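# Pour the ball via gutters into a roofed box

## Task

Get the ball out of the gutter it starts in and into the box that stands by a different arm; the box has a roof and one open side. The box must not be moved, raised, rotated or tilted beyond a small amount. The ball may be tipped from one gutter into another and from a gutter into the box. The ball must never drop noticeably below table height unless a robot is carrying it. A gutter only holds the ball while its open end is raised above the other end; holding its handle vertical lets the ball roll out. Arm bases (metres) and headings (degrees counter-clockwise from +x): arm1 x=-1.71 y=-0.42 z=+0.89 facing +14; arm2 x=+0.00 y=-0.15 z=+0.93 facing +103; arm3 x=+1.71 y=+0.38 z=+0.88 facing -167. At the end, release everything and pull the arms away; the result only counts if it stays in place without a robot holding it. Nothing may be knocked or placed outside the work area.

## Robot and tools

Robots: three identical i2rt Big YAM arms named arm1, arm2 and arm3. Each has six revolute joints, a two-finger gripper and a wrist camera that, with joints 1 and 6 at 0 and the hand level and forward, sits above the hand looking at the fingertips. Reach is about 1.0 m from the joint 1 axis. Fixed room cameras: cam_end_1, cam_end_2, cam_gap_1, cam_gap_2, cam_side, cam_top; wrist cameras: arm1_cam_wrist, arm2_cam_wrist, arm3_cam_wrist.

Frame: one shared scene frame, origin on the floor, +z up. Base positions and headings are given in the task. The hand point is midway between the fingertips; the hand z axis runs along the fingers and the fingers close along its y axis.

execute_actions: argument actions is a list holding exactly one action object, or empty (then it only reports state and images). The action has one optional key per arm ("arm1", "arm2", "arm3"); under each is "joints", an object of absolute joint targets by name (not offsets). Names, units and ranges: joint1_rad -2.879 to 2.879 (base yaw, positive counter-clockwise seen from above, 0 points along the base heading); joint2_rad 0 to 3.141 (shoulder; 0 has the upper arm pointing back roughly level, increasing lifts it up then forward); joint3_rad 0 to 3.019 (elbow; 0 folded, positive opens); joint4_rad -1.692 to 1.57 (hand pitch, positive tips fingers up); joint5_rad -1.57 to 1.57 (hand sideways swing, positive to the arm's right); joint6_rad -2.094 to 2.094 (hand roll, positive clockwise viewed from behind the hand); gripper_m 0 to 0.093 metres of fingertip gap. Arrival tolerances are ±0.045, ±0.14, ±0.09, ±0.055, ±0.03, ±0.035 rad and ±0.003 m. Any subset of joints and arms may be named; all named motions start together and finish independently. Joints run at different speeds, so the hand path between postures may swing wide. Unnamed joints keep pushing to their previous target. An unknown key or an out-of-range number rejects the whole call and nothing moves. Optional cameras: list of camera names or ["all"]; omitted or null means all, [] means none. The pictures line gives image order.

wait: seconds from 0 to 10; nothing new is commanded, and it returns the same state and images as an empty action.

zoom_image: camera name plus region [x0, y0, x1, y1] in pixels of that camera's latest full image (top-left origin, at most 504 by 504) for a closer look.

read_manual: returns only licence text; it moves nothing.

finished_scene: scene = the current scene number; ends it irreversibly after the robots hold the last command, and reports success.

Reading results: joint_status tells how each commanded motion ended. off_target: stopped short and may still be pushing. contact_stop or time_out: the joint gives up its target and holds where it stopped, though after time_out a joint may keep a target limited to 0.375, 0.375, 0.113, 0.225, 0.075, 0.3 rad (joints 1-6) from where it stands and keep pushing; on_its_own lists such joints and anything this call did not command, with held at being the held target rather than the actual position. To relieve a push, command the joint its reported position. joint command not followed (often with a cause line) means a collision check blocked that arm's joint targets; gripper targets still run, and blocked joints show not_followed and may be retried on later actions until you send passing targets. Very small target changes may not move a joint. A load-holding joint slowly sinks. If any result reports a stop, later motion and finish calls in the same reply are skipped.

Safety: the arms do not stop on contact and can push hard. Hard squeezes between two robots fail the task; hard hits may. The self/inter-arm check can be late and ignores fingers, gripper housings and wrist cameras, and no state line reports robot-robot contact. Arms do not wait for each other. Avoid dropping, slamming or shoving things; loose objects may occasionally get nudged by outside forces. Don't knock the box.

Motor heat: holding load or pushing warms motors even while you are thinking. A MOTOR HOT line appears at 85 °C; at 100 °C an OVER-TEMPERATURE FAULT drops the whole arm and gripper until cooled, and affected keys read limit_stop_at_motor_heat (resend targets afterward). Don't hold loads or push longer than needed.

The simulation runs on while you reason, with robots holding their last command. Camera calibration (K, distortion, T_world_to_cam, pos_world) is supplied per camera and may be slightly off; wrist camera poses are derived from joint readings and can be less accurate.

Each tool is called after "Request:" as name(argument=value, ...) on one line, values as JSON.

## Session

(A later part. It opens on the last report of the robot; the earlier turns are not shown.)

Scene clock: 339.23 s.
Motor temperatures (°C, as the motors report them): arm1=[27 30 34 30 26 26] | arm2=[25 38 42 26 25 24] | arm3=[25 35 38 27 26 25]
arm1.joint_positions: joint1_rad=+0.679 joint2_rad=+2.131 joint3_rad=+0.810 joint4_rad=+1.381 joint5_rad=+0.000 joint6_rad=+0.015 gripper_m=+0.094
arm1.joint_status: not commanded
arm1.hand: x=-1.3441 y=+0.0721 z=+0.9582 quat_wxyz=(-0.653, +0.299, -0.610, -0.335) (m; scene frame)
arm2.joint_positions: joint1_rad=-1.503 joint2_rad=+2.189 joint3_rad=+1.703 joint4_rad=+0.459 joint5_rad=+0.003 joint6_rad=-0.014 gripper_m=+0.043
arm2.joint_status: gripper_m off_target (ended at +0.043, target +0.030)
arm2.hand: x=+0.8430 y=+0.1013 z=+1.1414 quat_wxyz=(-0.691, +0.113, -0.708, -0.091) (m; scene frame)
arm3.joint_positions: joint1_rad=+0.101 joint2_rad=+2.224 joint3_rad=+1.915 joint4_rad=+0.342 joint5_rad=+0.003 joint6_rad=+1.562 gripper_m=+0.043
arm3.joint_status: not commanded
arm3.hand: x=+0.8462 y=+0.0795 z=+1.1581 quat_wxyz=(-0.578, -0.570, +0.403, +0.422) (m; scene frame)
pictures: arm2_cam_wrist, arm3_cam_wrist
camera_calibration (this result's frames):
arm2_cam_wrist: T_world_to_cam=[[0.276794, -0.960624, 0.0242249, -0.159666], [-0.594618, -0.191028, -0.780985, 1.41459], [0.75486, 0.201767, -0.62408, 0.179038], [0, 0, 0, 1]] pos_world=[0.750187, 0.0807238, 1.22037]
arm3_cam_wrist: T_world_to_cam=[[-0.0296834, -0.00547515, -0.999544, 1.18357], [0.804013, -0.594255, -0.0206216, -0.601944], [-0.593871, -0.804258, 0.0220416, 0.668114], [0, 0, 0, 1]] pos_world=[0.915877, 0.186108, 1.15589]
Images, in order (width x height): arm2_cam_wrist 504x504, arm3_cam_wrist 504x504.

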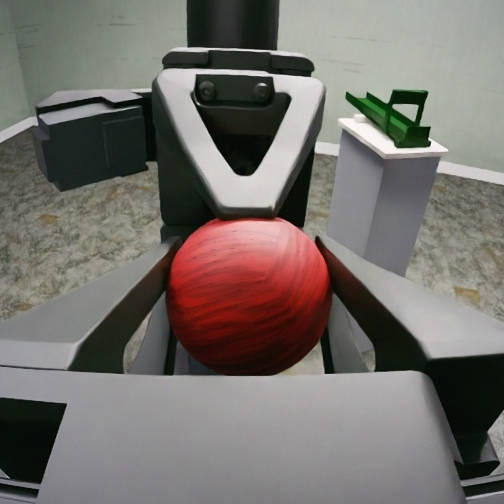

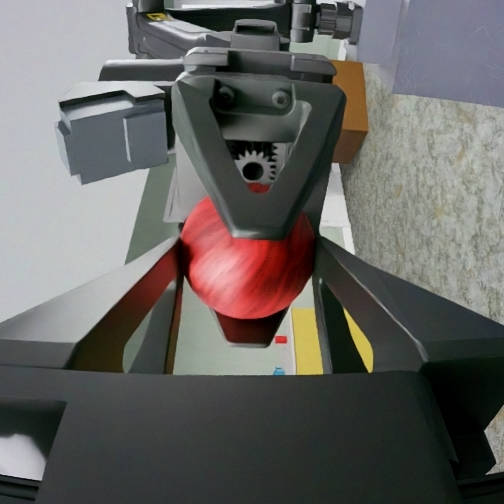

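Request:
execute_actions(actions=[{"arm3": {"joints": {"gripper_m": 0.093}}}], cameras=["arm2_cam_wrist"])

Scene clock: 348.60 s.
Motor temperatures (°C, as the motors report them): arm1=[27 30 34 30 26 26] | arm2=[25 38 43 26 25 24] | arm3=[25 36 38 27 26 25]
arm1.joint_positions: joint1_rad=+0.679 joint2_rad=+2.131 joint3_rad=+0.810 joint4_rad=+1.381 joint5_rad=+0.000 joint6_rad=+0.015 gripper_m=+0.094
arm1.joint_status: not commanded
arm1.hand: x=-1.3441 y=+0.0721 z=+0.9582 quat_wxyz=(-0.653, +0.299, -0.610, -0.335) (m; scene frame)
arm2.joint_positions: joint1_rad=-1.503 joint2_rad=+2.189 joint3_rad=+1.703 joint4_rad=+0.458 joint5_rad=+0.003 joint6_rad=-0.014 gripper_m=+0.043
arm2.joint_status: not commanded
arm2.hand: x=+0.8429 y=+0.1014 z=+1.1410 quat_wxyz=(-0.690, +0.113, -0.709, -0.091) (m; scene frame)
arm3.joint_positions: joint1_rad=+0.101 joint2_rad=+2.224 joint3_rad=+1.915 joint4_rad=+0.345 joint5_rad=+0.003 joint6_rad=+1.562 gripper_m=+0.093
arm3.joint_status: all done
arm3.hand: x=+0.8462 y=+0.0795 z=+1.1588 quat_wxyz=(-0.579, -0.570, +0.402, +0.423) (m; scene frame)
pictures: arm2_cam_wrist
camera_calibration (this result's frames):
arm2_cam_wrist: T_world_to_cam=[[0.277176, -0.960513, 0.0242304, -0.159936], [-0.595696, -0.191578, -0.780028, 1.41416], [0.753869, 0.201771, -0.625275, 0.181012], [0, 0, 0, 1]] pos_world=[0.750283, 0.080779, 1.22014]
Images, in order (width x height): arm2_cam_wrist 504x504.

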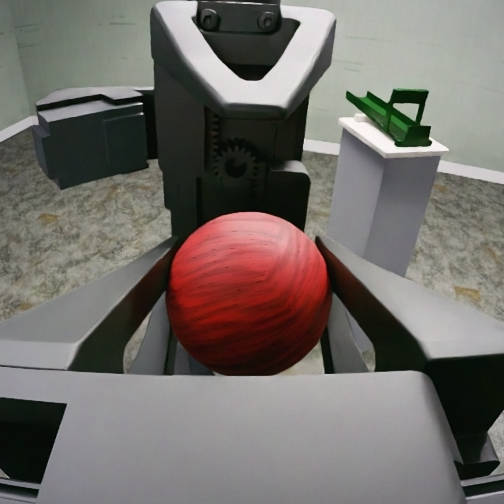

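Request:
execute_actions(actions=[{"arm2": {"joints": {"joint1_rad": 1.53, "joint6_rad": 1.57}}, "arm1": {"joints": {"joint1_rad": -0.09, "joint3_rad": 1.765, "joint4_rad": 0.86, "joint6_rad": 0.0}}, "arm3": {"joints": {"joint1_rad": 0.6}}}], cameras=["arm1_cam_wrist", "arm2_cam_wrist", "cam_gap_1"])

Scene clock: 368.83 s.
Motor temperatures (°C, as the motors report them): arm1=[27 31 35 29 26 26] | arm2=[25 38 43 26 25 24] | arm3=[25 36 39 27 26 25]
arm1.joint_positions: joint1_rad=-0.085 joint2_rad=+2.125 joint3_rad=+1.716 joint4_rad=+0.865 joint5_rad=+0.001 joint6_rad=+0.015 gripper_m=+0.094
arm1.joint_status: all done
arm1.hand: x=-0.8789 y=-0.2898 z=+1.2699 quat_wxyz=(-0.848, +0.033, -0.523, -0.080) (m; scene frame)
arm2.joint_positions: joint1_rad=+1.531 joint2_rad=+2.189 joint3_rad=+1.703 joint4_rad=+0.456 joint5_rad=-0.001 joint6_rad=+1.555 gripper_m=+0.043
arm2.joint_status: all done
arm2.hand: x=-0.8659 y=-0.3117 z=+1.1424 quat_wxyz=(+0.535, +0.553, -0.458, -0.445) (m; scene frame)
arm3.joint_positions: joint1_rad=+0.604 joint2_rad=+2.224 joint3_rad=+1.915 joint4_rad=+0.345 joint5_rad=-0.001 joint6_rad=+1.562 gripper_m=+0.093
arm3.joint_status: all done
arm3.hand: x=+1.0958 y=-0.3025 z=+1.1566 quat_wxyz=(-0.666, -0.652, +0.248, +0.262) (m; scene frame)
pictures: arm1_cam_wrist, arm2_cam_wrist, cam_gap_1
camera_calibration (this result's frames):
arm1_cam_wrist: T_world_to_cam=[[0.179728, -0.983119, -0.0342803, -0.0835481], [-0.140381, 0.00885865, -0.990058, 1.14457], [0.973648, 0.182754, -0.136419, 1.20363], [0, 0, 0, 1]] pos_world=[-0.996223, -0.312245, 1.29452]
arm2_cam_wrist: T_world_to_cam=[[0.0387171, 0.00612693, -0.999231, 1.18092], [0.738119, -0.674227, 0.0244657, 0.403579], [-0.673559, -0.738499, -0.0306265, -0.655013], [0, 0, 0, 1]] pos_world=[-0.784801, -0.218857, 1.15008]
Images, in order (width x height): arm1_cam_wrist 504x504, arm2_cam_wrist 504x504, cam_gap_1 504x504.

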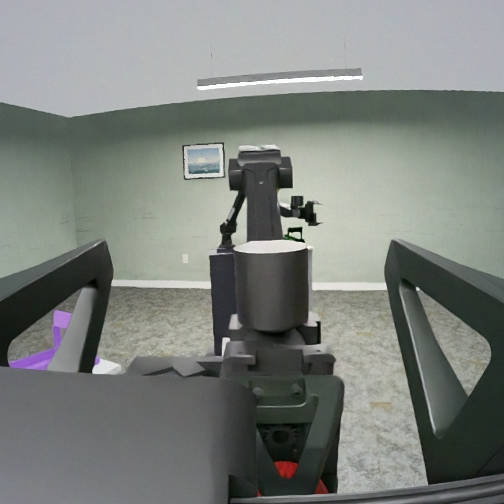

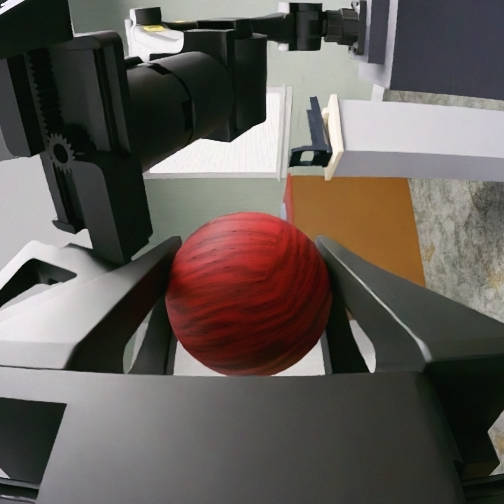

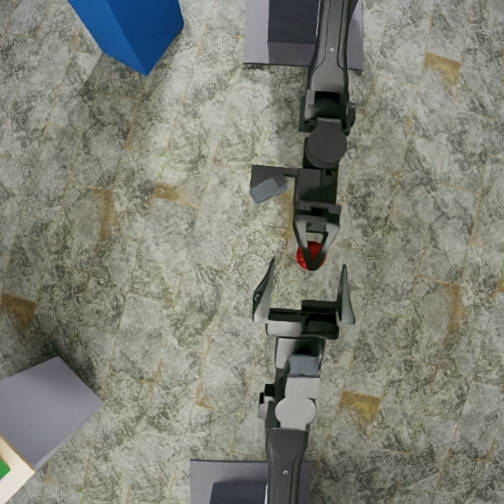

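Request:
zoom_image(camera="cam_gap_1", region=[240, 190, 380, 330])

Region (240, 190, 380, 330) of cam_gap_1's 504x504 image, scaled by 3.600, with more detail than that image has.

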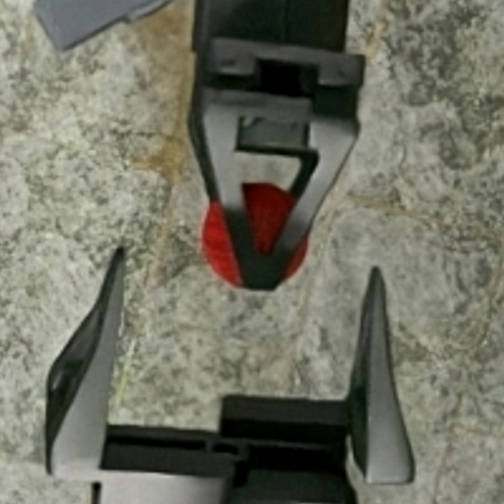

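Request:
execute_actions(actions=[{"arm1": {"joints": {"joint1_rad": -0.10, "joint4_rad": 0.378}}, "arm2": {"joints": {"joint1_rad": 1.52}}}], cameras=["arm1_cam_wrist", "arm2_cam_wrist", "cam_gap_1"])

Scene clock: 395.40 s.
Motor temperatures (°C, as the motors report them): arm1=[27 32 40 29 26 26] | arm2=[25 39 43 26 25 24] | arm3=[25 37 39 27 26 25]
arm1.joint_positions: joint1_rad=-0.094 joint2_rad=+2.125 joint3_rad=+1.716 joint4_rad=+0.384 joint5_rad=+0.001 joint6_rad=+0.015 gripper_m=+0.094
arm1.joint_status: all done
arm1.hand: x=-0.8521 y=-0.2915 z=+1.1554 quat_wxyz=(-0.699, +0.046, -0.711, -0.065) (m; scene frame)
arm2.joint_positions: joint1_rad=+1.531 joint2_rad=+2.189 joint3_rad=+1.703 joint4_rad=+0.456 joint5_rad=-0.001 joint6_rad=+1.555 gripper_m=+0.043
arm2.joint_status: all done
arm2.hand: x=-0.8659 y=-0.3117 z=+1.1424 quat_wxyz=(+0.535, +0.553, -0.458, -0.445) (m; scene frame)
arm3.joint_positions: joint1_rad=+0.604 joint2_rad=+2.224 joint3_rad=+1.915 joint4_rad=+0.345 joint5_rad=-0.001 joint6_rad=+1.562 gripper_m=+0.093
arm3.joint_status: not commanded
arm3.hand: x=+1.0958 y=-0.3025 z=+1.1566 quat_wxyz=(-0.666, -0.652, +0.248, +0.262) (m; scene frame)
pictures: arm1_cam_wrist, arm2_cam_wrist, cam_gap_1
camera_calibration (this result's frames):
arm1_cam_wrist: T_world_to_cam=[[0.160172, -0.986329, -0.0387252, -0.106389], [-0.577864, -0.0618897, -0.813783, 0.437915], [0.800261, 0.152723, -0.579877, 1.51814], [0, 0, 0, 1]] pos_world=[-0.944813, -0.309687, 1.23258]
arm2_cam_wrist: T_world_to_cam=[[0.0387171, 0.00612693, -0.999231, 1.18092], [0.738119, -0.674227, 0.0244657, 0.403579], [-0.673559, -0.738499, -0.0306265, -0.655013], [0, 0, 0, 1]] pos_world=[-0.784801, -0.218857, 1.15008]
Images, in order (width x height): arm1_cam_wrist 504x504, arm2_cam_wrist 504x504, cam_gap_1 504x504.

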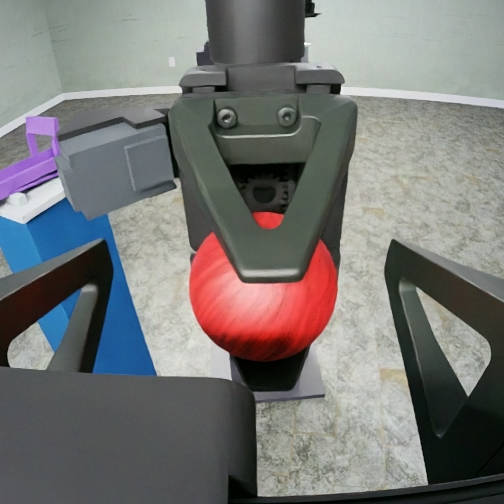

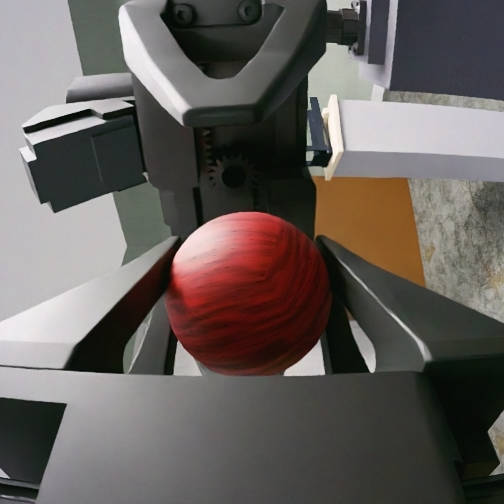

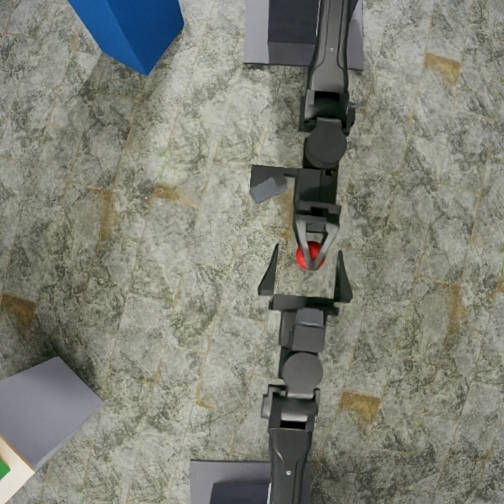

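Request:
execute_actions(actions=[{"arm1": {"joints": {"gripper_m": 0.03}}}], cameras=["arm1_cam_wrist", "arm2_cam_wrist"])

Scene clock: 415.30 s.
Motor temperatures (°C, as the motors report them): arm1=[27 33 41 29 26 26] | arm2=[25 39 43 26 25 24] | arm3=[25 37 40 27 26 25]
arm1.joint_positions: joint1_rad=-0.097 joint2_rad=+2.125 joint3_rad=+1.716 joint4_rad=+0.383 joint5_rad=+0.001 joint6_rad=+0.013 gripper_m=+0.044
arm1.joint_status: gripper_m off_target (ended at +0.044, target +0.030)
arm1.hand: x=-0.8518 y=-0.2938 z=+1.1553 quat_wxyz=(-0.699, +0.045, -0.711, -0.064) (m; scene frame)
arm2.joint_positions: joint1_rad=+1.528 joint2_rad=+2.189 joint3_rad=+1.703 joint4_rad=+0.456 joint5_rad=-0.001 joint6_rad=+1.555 gripper_m=+0.043
arm2.joint_status: not commanded
arm2.hand: x=-0.8664 y=-0.3094 z=+1.1423 quat_wxyz=(+0.535, +0.552, -0.459, -0.446) (m; scene frame)
arm3.joint_positions: joint1_rad=+0.604 joint2_rad=+2.224 joint3_rad=+1.915 joint4_rad=+0.345 joint5_rad=-0.001 joint6_rad=+1.562 gripper_m=+0.093
arm3.joint_status: not commanded
arm3.hand: x=+1.0958 y=-0.3025 z=+1.1566 quat_wxyz=(-0.666, -0.652, +0.248, +0.262) (m; scene frame)
pictures: arm1_cam_wrist, arm2_cam_wrist
camera_calibration (this result's frames):
arm1_cam_wrist: T_world_to_cam=[[0.157183, -0.986868, -0.0372206, -0.113235], [-0.578202, -0.0614081, -0.81358, 0.437498], [0.80061, 0.149402, -0.580261, 1.5179], [0, 0, 0, 1]] pos_world=[-0.944483, -0.311659, 1.2325]
arm2_cam_wrist: T_world_to_cam=[[0.0388427, 0.0056515, -0.999229, 1.18085], [0.736047, -0.676476, 0.024786, 0.402649], [-0.675815, -0.736443, -0.0304359, -0.65509], [0, 0, 0, 1]] pos_world=[-0.784956, -0.216727, 1.15002]
Images, in order (width x height): arm1_cam_wrist 504x504, arm2_cam_wrist 504x504.

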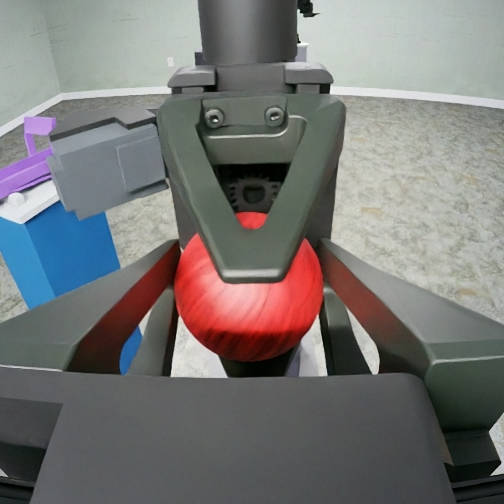

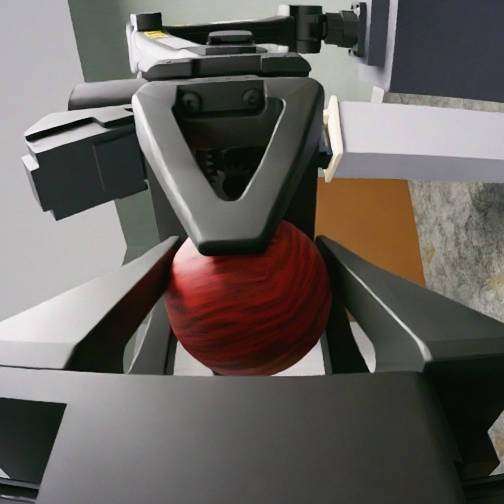

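Request:
execute_actions(actions=[], cameras=["arm1_cam_wrist", "cam_gap_1"])

Request:
zoom_image(camera="cam_gap_1", region=[260, 200, 360, 300])

Request:
zoom_image(camera="arm1_cam_wrist", region=[140, 190, 360, 380])

Scene clock: 419.77 s.
Motor temperatures (°C, as the motors report them): arm1=[27 33 41 29 26 26] | arm2=[25 39 43 26 25 24] | arm3=[25 37 40 27 26 25]
arm1.joint_positions: joint1_rad=-0.097 joint2_rad=+2.125 joint3_rad=+1.716 joint4_rad=+0.383 joint5_rad=+0.001 joint6_rad=+0.013 gripper_m=+0.044
arm1.joint_status: gripper_m off_target (ended at +0.044, target +0.030)
arm1.hand: x=-0.8518 y=-0.2938 z=+1.1553 quat_wxyz=(-0.699, +0.045, -0.711, -0.064) (m; scene frame)
arm2.joint_positions: joint1_rad=+1.528 joint2_rad=+2.189 joint3_rad=+1.703 joint4_rad=+0.456 joint5_rad=-0.001 joint6_rad=+1.555 gripper_m=+0.043
arm2.joint_status: not commanded
arm2.hand: x=-0.8664 y=-0.3094 z=+1.1423 quat_wxyz=(+0.535, +0.552, -0.459, -0.446) (m; scene frame)
arm3.joint_positions: joint1_rad=+0.604 joint2_rad=+2.224 joint3_rad=+1.915 joint4_rad=+0.345 joint5_rad=-0.001 joint6_rad=+1.562 gripper_m=+0.093
arm3.joint_status: not commanded
arm3.hand: x=+1.0958 y=-0.3025 z=+1.1566 quat_wxyz=(-0.666, -0.652, +0.248, +0.262) (m; scene frame)
pictures: arm1_cam_wrist, cam_gap_1
camera_calibration (this result's frames):
arm1_cam_wrist: T_world_to_cam=[[0.157183, -0.986868, -0.0372206, -0.113235], [-0.578202, -0.0614081, -0.81358, 0.437498], [0.80061, 0.149402, -0.580261, 1.5179], [0, 0, 0, 1]] pos_world=[-0.944483, -0.311659, 1.2325]
Images, in order (width x height): arm1_cam_wrist 504x504, cam_gap_1 504x504.

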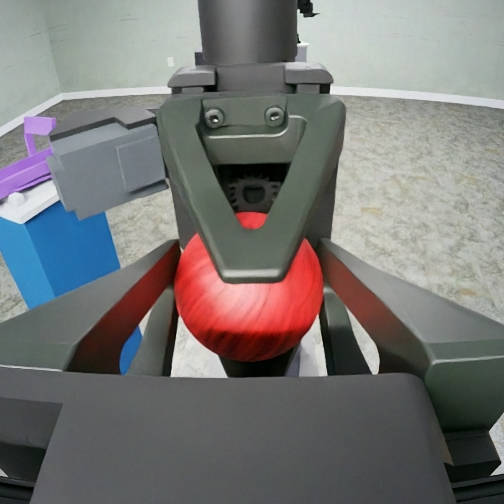

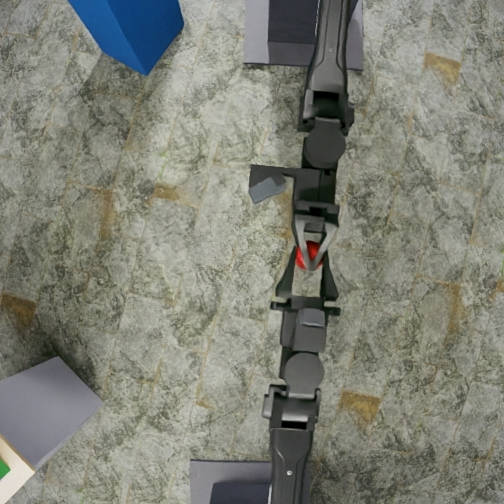

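Region (260, 200, 360, 300) of cam_gap_1's 504x504 image, scaled by 5.040, with more detail than that image has.

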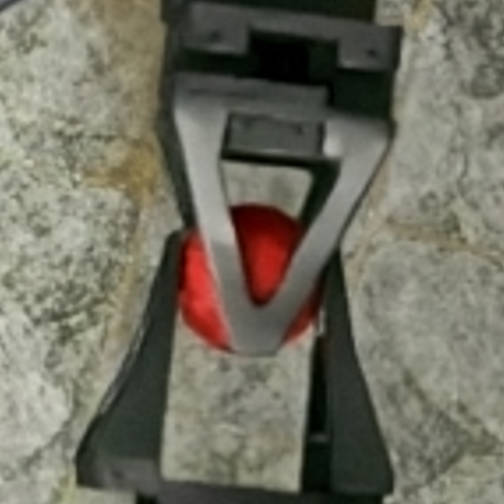

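Region (140, 190, 360, 380) of arm1_cam_wrist's 504x504 image, scaled by 2.291, with more detail than that image has; it fills the top 435 rows of this view, and the rest is white.

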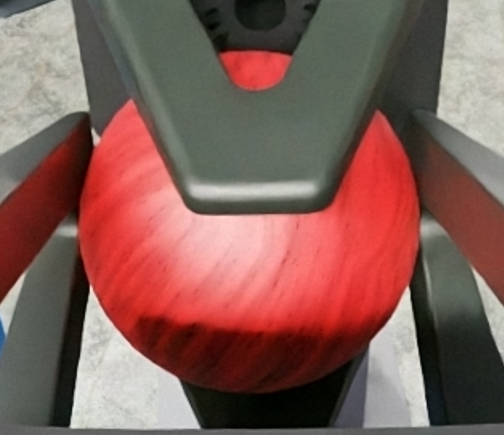

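Request:
execute_actions(actions=[{"arm2": {"joints": {"gripper_m": 0.093}}}], cameras=["arm1_cam_wrist"])

Scene clock: 422.57 s.
Motor temperatures (°C, as the motors report them): arm1=[27 33 42 29 26 26] | arm2=[25 39 43 26 25 24] | arm3=[25 37 40 27 26 25]
arm1.joint_positions: joint1_rad=-0.097 joint2_rad=+2.125 joint3_rad=+1.716 joint4_rad=+0.382 joint5_rad=+0.001 joint6_rad=+0.013 gripper_m=+0.044
arm1.joint_status: not commanded
arm1.hand: x=-0.8518 y=-0.2938 z=+1.1549 quat_wxyz=(-0.698, +0.045, -0.712, -0.063) (m; scene frame)
arm2.joint_positions: joint1_rad=+1.528 joint2_rad=+2.189 joint3_rad=+1.703 joint4_rad=+0.456 joint5_rad=-0.001 joint6_rad=+1.556 gripper_m=+0.093
arm2.joint_status: all done
arm2.hand: x=-0.8664 y=-0.3094 z=+1.1423 quat_wxyz=(+0.535, +0.552, -0.459, -0.446) (m; scene frame)
arm3.joint_positions: joint1_rad=+0.604 joint2_rad=+2.224 joint3_rad=+1.915 joint4_rad=+0.345 joint5_rad=-0.001 joint6_rad=+1.562 gripper_m=+0.093
arm3.joint_status: not commanded
arm3.hand: x=+1.0958 y=-0.3025 z=+1.1566 quat_wxyz=(-0.666, -0.652, +0.248, +0.262) (m; scene frame)
pictures: arm1_cam_wrist
camera_calibration (this result's frames):
arm1_cam_wrist: T_world_to_cam=[[0.157148, -0.986873, -0.0372251, -0.11327], [-0.579426, -0.061612, -0.812693, 0.435062], [0.799731, 0.149282, -0.581502, 1.51833], [0, 0, 0, 1]] pos_world=[-0.944373, -0.311639, 1.23227]
Images, in order (width x height): arm1_cam_wrist 504x504.

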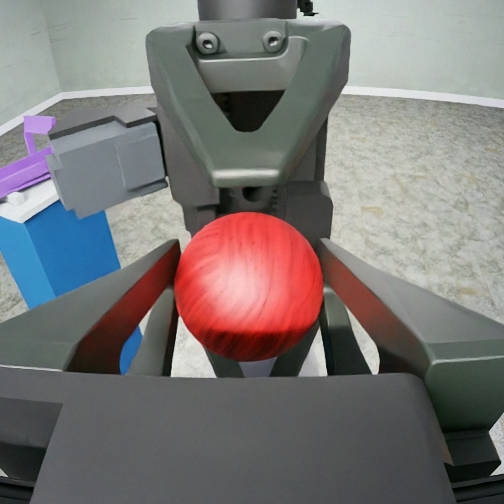

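Request:
execute_actions(actions=[{"arm1": {"joints": {"joint1_rad": 0.82, "joint3_rad": 0.82, "joint4_rad": 1.43}}, "arm2": {"joints": {"joint1_rad": 2.0, "joint4_rad": 0.3}}, "arm3": {"joints": {"joint2_rad": 1.5, "joint3_rad": 1.2}}}], cameras=["arm1_cam_wrist", "cam_end_1"])

Scene clock: 471.00 s.
Motor temperatures (°C, as the motors report them): arm1=[27 33 42 29 26 26] | arm2=[25 39 43 26 25 24] | arm3=[25 38 40 27 26 25]
arm1.joint_positions: joint1_rad=+0.823 joint2_rad=+2.121 joint3_rad=+0.814 joint4_rad=+1.409 joint5_rad=-0.005 joint6_rad=+0.013 gripper_m=+0.044
arm1.joint_status: all done
arm1.hand: x=-1.4198 y=+0.1220 z=+0.9728 quat_wxyz=(-0.639, +0.337, -0.572, -0.389) (m; scene frame)
arm2.joint_positions: joint1_rad=+1.991 joint2_rad=+2.189 joint3_rad=+1.703 joint4_rad=+0.310 joint5_rad=+0.000 joint6_rad=+1.556 gripper_m=+0.093
arm2.joint_status: all done
arm2.hand: x=-0.7016 y=-0.6773 z=+1.1119 quat_wxyz=(+0.576, +0.685, -0.340, -0.288) (m; scene frame)
arm3.joint_positions: joint1_rad=+0.604 joint2_rad=+1.490 joint3_rad=+1.212 joint4_rad=+0.358 joint5_rad=-0.001 joint6_rad=+1.562 gripper_m=+0.093
arm3.joint_status: all done
arm3.hand: x=+1.2596 y=-0.1237 z=+1.3047 quat_wxyz=(-0.681, -0.638, +0.243, +0.268) (m; scene frame)
pictures: arm1_cam_wrist, cam_end_1
camera_calibration (this result's frames):
arm1_cam_wrist: T_world_to_cam=[[0.884871, -0.465302, -0.0222994, 1.33461], [-0.234262, -0.403103, -0.884663, 0.585276], [0.402647, 0.788037, -0.465697, 1.05026], [0, 0, 0, 1]] pos_world=[-1.46673, 0.0292822, 1.03663]
Images, in order (width x height): arm1_cam_wrist 504x504, cam_end_1 504x504.

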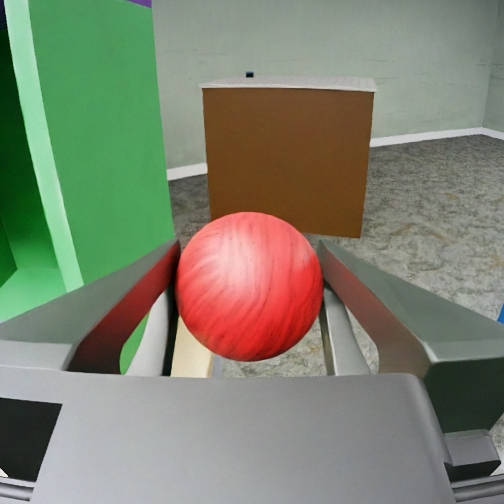

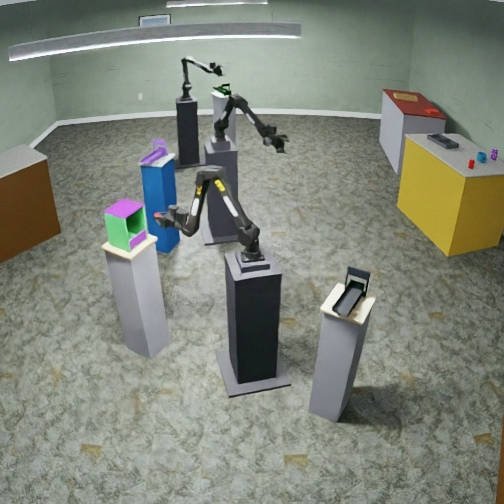

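Request:
execute_actions(actions=[{"arm1": {"joints": {"joint1_rad": 1.048}}}], cameras=["arm1_cam_wrist", "cam_end_1"])

Scene clock: 475.33 s.
Motor temperatures (°C, as the motors report them): arm1=[27 33 40 29 26 26] | arm2=[25 39 43 26 25 24] | arm3=[25 37 39 27 26 25]
arm1.joint_positions: joint1_rad=+1.049 joint2_rad=+2.121 joint3_rad=+0.814 joint4_rad=+1.409 joint5_rad=-0.001 joint6_rad=+0.013 gripper_m=+0.044
arm1.joint_status: all done
arm1.hand: x=-1.5490 y=+0.1741 z=+0.9727 quat_wxyz=(-0.593, +0.400, -0.530, -0.456) (m; scene frame)
arm2.joint_positions: joint1_rad=+1.991 joint2_rad=+2.189 joint3_rad=+1.703 joint4_rad=+0.310 joint5_rad=+0.000 joint6_rad=+1.556 gripper_m=+0.093
arm2.joint_status: not commanded
arm2.hand: x=-0.7016 y=-0.6773 z=+1.1119 quat_wxyz=(+0.576, +0.685, -0.340, -0.288) (m; scene frame)
arm3.joint_positions: joint1_rad=+0.604 joint2_rad=+1.490 joint3_rad=+1.212 joint4_rad=+0.358 joint5_rad=-0.001 joint6_rad=+1.562 gripper_m=+0.093
arm3.joint_status: not commanded
arm3.hand: x=+1.2596 y=-0.1237 z=+1.3047 quat_wxyz=(-0.681, -0.638, +0.243, +0.268) (m; scene frame)
pictures: arm1_cam_wrist, cam_end_1
camera_calibration (this result's frames):
arm1_cam_wrist: T_world_to_cam=[[0.965675, -0.259062, -0.0189266, 1.55923], [-0.136913, -0.445723, -0.884639, 0.734098], [0.220741, 0.856865, -0.465893, 0.767648], [0, 0, 0, 1]] pos_world=[-1.57465, 0.0733716, 1.03656]
Images, in order (width x height): arm1_cam_wrist 504x504, cam_end_1 504x504.

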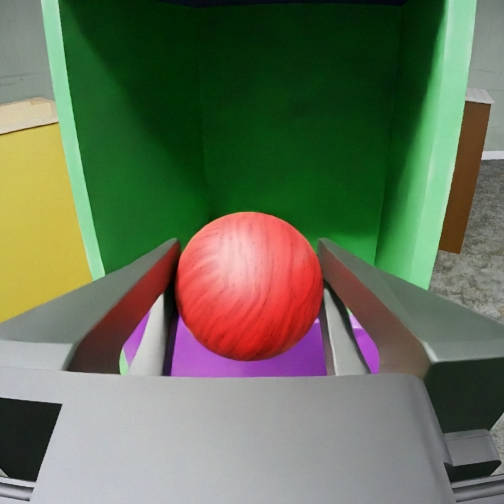

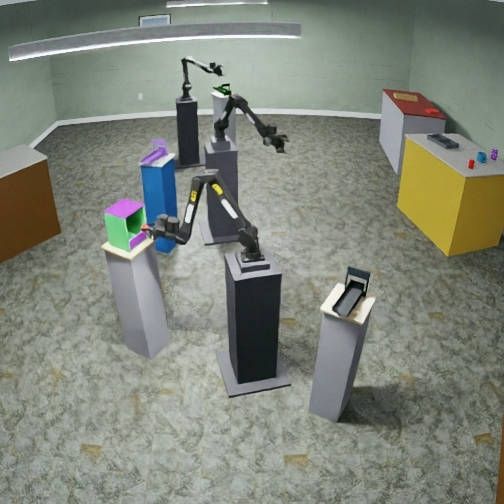

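Request:
execute_actions(actions=[{"arm1": {"joints": {"joint3_rad": 1.105, "joint4_rad": 0.993}}}], cameras=["arm1_cam_wrist", "cam_end_1", "cam_top"])

Scene clock: 496.03 s.
Motor temperatures (°C, as the motors report them): arm1=[27 32 36 30 26 26] | arm2=[25 39 43 26 25 24] | arm3=[25 35 37 27 26 25]
arm1.joint_positions: joint1_rad=+1.049 joint2_rad=+2.121 joint3_rad=+1.079 joint4_rad=+0.997 joint5_rad=-0.001 joint6_rad=+0.013 gripper_m=+0.044
arm1.joint_status: all done
arm1.hand: x=-1.5239 y=+0.2648 z=+0.9771 quat_wxyz=(-0.552, +0.432, -0.573, -0.425) (m; scene frame)
arm2.joint_positions: joint1_rad=+1.991 joint2_rad=+2.189 joint3_rad=+1.703 joint4_rad=+0.310 joint5_rad=+0.000 joint6_rad=+1.556 gripper_m=+0.093
arm2.joint_status: not commanded
arm2.hand: x=-0.7016 y=-0.6773 z=+1.1119 quat_wxyz=(+0.576, +0.685, -0.340, -0.288) (m; scene frame)
arm3.joint_positions: joint1_rad=+0.604 joint2_rad=+1.490 joint3_rad=+1.212 joint4_rad=+0.358 joint5_rad=-0.001 joint6_rad=+1.562 gripper_m=+0.093
arm3.joint_status: not commanded
arm3.hand: x=+1.2596 y=-0.1237 z=+1.3047 quat_wxyz=(-0.681, -0.638, +0.243, +0.268) (m; scene frame)
pictures: arm1_cam_wrist, cam_end_1, cam_top
camera_calibration (this result's frames):
arm1_cam_wrist: T_world_to_cam=[[0.964811, -0.262188, -0.0199045, 1.55901], [-0.170421, -0.565882, -0.806681, 0.686411], [0.200239, 0.781687, -0.590651, 0.796993], [0, 0, 0, 1]] pos_world=[-1.54677, 0.174183, 1.05549]
Images, in order (width x height): arm1_cam_wrist 504x504, cam_end_1 504x504, cam_top 504x504.

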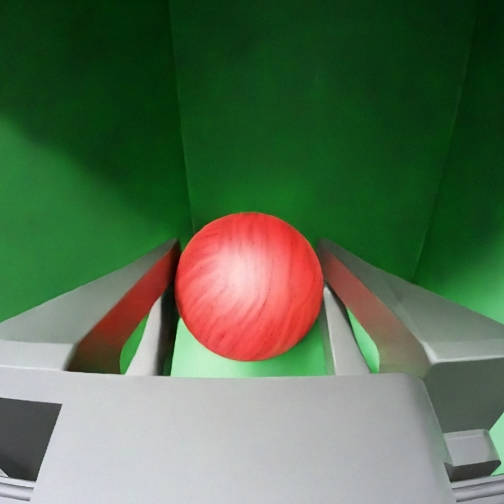

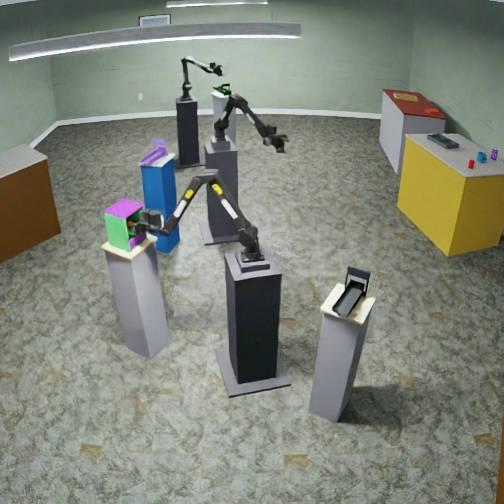

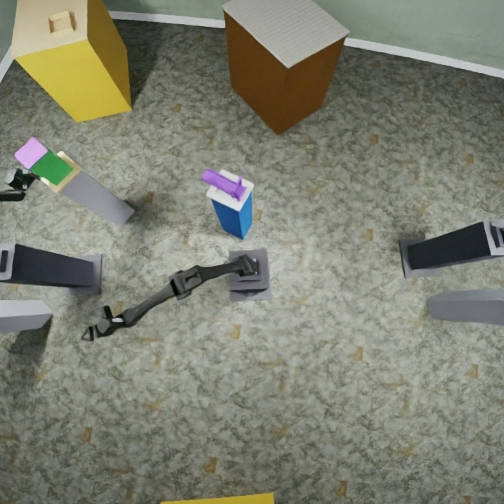

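Request:
zoom_image(camera="cam_end_1", region=[90, 185, 190, 265])

Region (90, 185, 190, 265) of cam_end_1's 504x504 image, scaled by 5.040, with more detail than that image has; it fills the top 403 rows of this view, and the rest is white.

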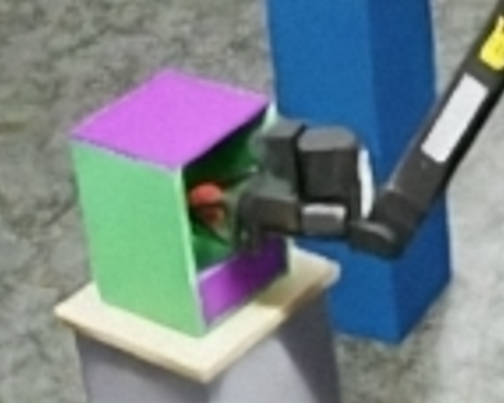

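Request:
execute_actions(actions=[{"arm1": {"joints": {"gripper_m": 0.06}}}], cameras=["arm1_cam_wrist", "cam_end_1"])

Scene clock: 507.17 s.
Motor temperatures (°C, as the motors report them): arm1=[27 32 37 29 26 26] | arm2=[25 39 43 26 25 24] | arm3=[25 35 37 27 26 25]
arm1.joint_positions: joint1_rad=+1.049 joint2_rad=+2.121 joint3_rad=+1.079 joint4_rad=+0.997 joint5_rad=-0.001 joint6_rad=+0.013 gripper_m=+0.060
arm1.joint_status: all done
arm1.hand: x=-1.5239 y=+0.2648 z=+0.9771 quat_wxyz=(-0.552, +0.432, -0.573, -0.425) (m; scene frame)
arm2.joint_positions: joint1_rad=+1.991 joint2_rad=+2.189 joint3_rad=+1.703 joint4_rad=+0.310 joint5_rad=+0.000 joint6_rad=+1.556 gripper_m=+0.093
arm2.joint_status: not commanded
arm2.hand: x=-0.7016 y=-0.6773 z=+1.1119 quat_wxyz=(+0.576, +0.685, -0.340, -0.288) (m; scene frame)
arm3.joint_positions: joint1_rad=+0.604 joint2_rad=+1.490 joint3_rad=+1.212 joint4_rad=+0.358 joint5_rad=-0.001 joint6_rad=+1.562 gripper_m=+0.093
arm3.joint_status: not commanded
arm3.hand: x=+1.2596 y=-0.1237 z=+1.3047 quat_wxyz=(-0.681, -0.638, +0.243, +0.268) (m; scene frame)
pictures: arm1_cam_wrist, cam_end_1
camera_calibration (this result's frames):
arm1_cam_wrist: T_world_to_cam=[[0.964811, -0.262188, -0.0199045, 1.55901], [-0.170421, -0.565882, -0.806681, 0.686411], [0.200239, 0.781687, -0.590651, 0.796993], [0, 0, 0, 1]] pos_world=[-1.54677, 0.174183, 1.05549]
Images, in order (width x height): arm1_cam_wrist 504x504, cam_end_1 504x504.

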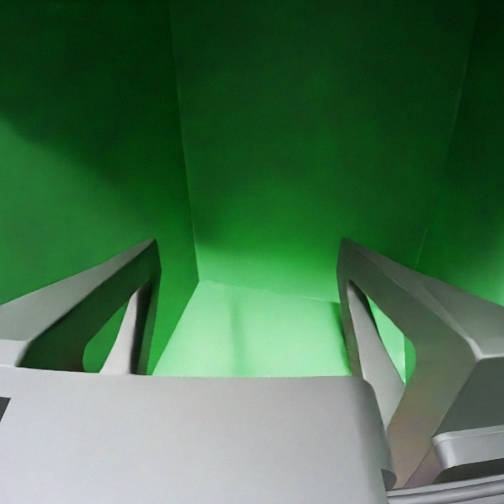

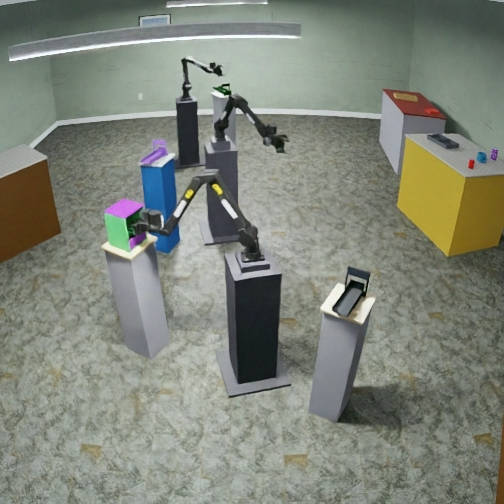

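Request:
execute_actions(actions=[{"arm1": {"joints": {"joint2_rad": 1.2, "joint3_rad": 0.5}}, "arm2": {"joints": {"joint2_rad": 1.5, "joint3_rad": 1.1}}}], cameras=["arm1_cam_wrist", "cam_end_1", "cam_top"])

Scene clock: 517.83 s.
Motor temperatures (°C, as the motors report them): arm1=[27 32 37 29 26 26] | arm2=[25 39 43 26 25 24] | arm3=[25 35 37 27 26 25]
arm1.joint_positions: joint1_rad=+1.049 joint2_rad=+1.204 joint3_rad=+0.498 joint4_rad=+0.993 joint5_rad=-0.001 joint6_rad=+0.013 gripper_m=+0.060
arm1.joint_status: all done
arm1.hand: x=-1.5898 y=+0.0295 z=+1.2265 quat_wxyz=(-0.639, +0.357, -0.472, -0.492) (m; scene frame)
arm2.joint_positions: joint1_rad=+1.991 joint2_rad=+1.481 joint3_rad=+1.096 joint4_rad=+0.304 joint5_rad=+0.000 joint6_rad=+1.556 gripper_m=+0.093
arm2.joint_status: all done
arm2.hand: x=-0.5246 y=-0.5418 z=+1.2831 quat_wxyz=(+0.608, +0.656, -0.326, -0.305) (m; scene frame)
arm3.joint_positions: joint1_rad=+0.604 joint2_rad=+1.490 joint3_rad=+1.212 joint4_rad=+0.358 joint5_rad=-0.001 joint6_rad=+1.562 gripper_m=+0.093
arm3.joint_status: not commanded
arm3.hand: x=+1.2596 y=-0.1237 z=+1.3047 quat_wxyz=(-0.681, -0.638, +0.243, +0.268) (m; scene frame)
pictures: arm1_cam_wrist, cam_end_1, cam_top
camera_calibration (this result's frames):
arm1_cam_wrist: T_world_to_cam=[[0.966689, -0.255386, -0.0170419, 1.56512], [-0.0911521, -0.281283, -0.955286, 1.04317], [0.239173, 0.925018, -0.295193, 0.836671], [0, 0, 0, 1]] pos_world=[-1.618, -0.0808015, 1.27017]
Images, in order (width x height): arm1_cam_wrist 504x504, cam_end_1 504x504, cam_top 504x504.

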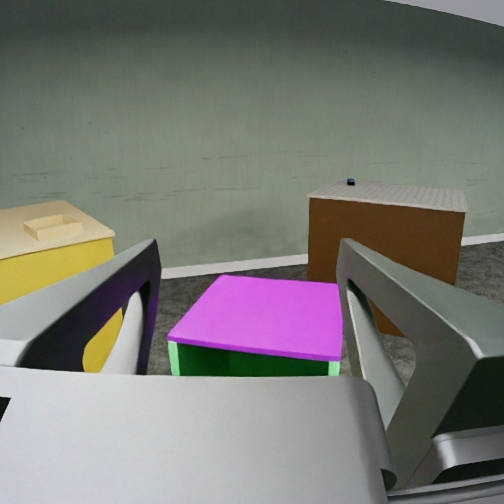

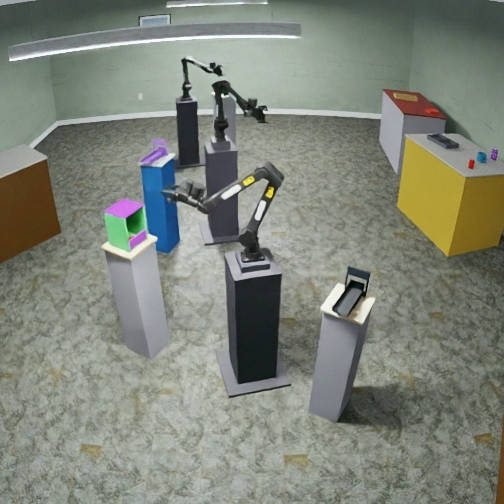

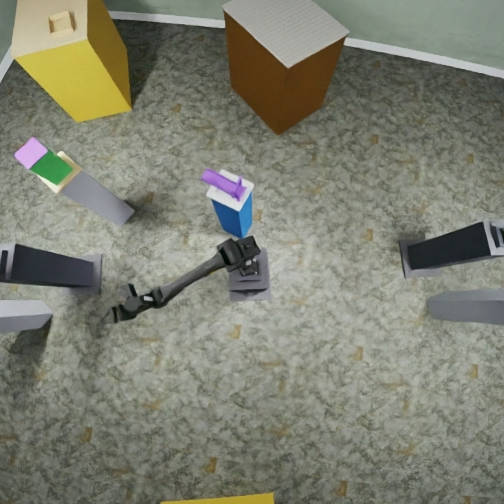

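Request:
zoom_image(camera="cam_end_1", region=[90, 185, 190, 265])

Region (90, 185, 190, 265) of cam_end_1's 504x504 image, scaled by 5.040, with more detail than that image has; it fills the top 403 rows of this view, and the rest is white.

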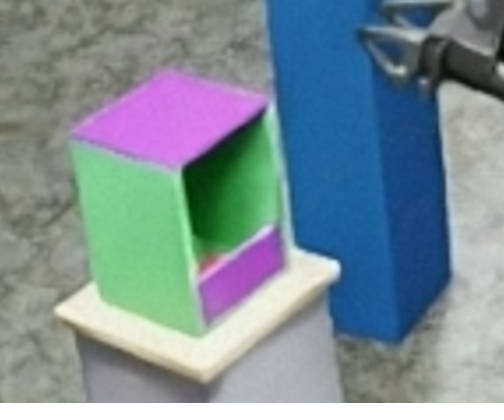

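The ball is inside the box: its red top shows behind the lip. The box looks unmoved and all arms are clear.

Request:
finished_scene(scene=2)

The scene is finished: the task was done.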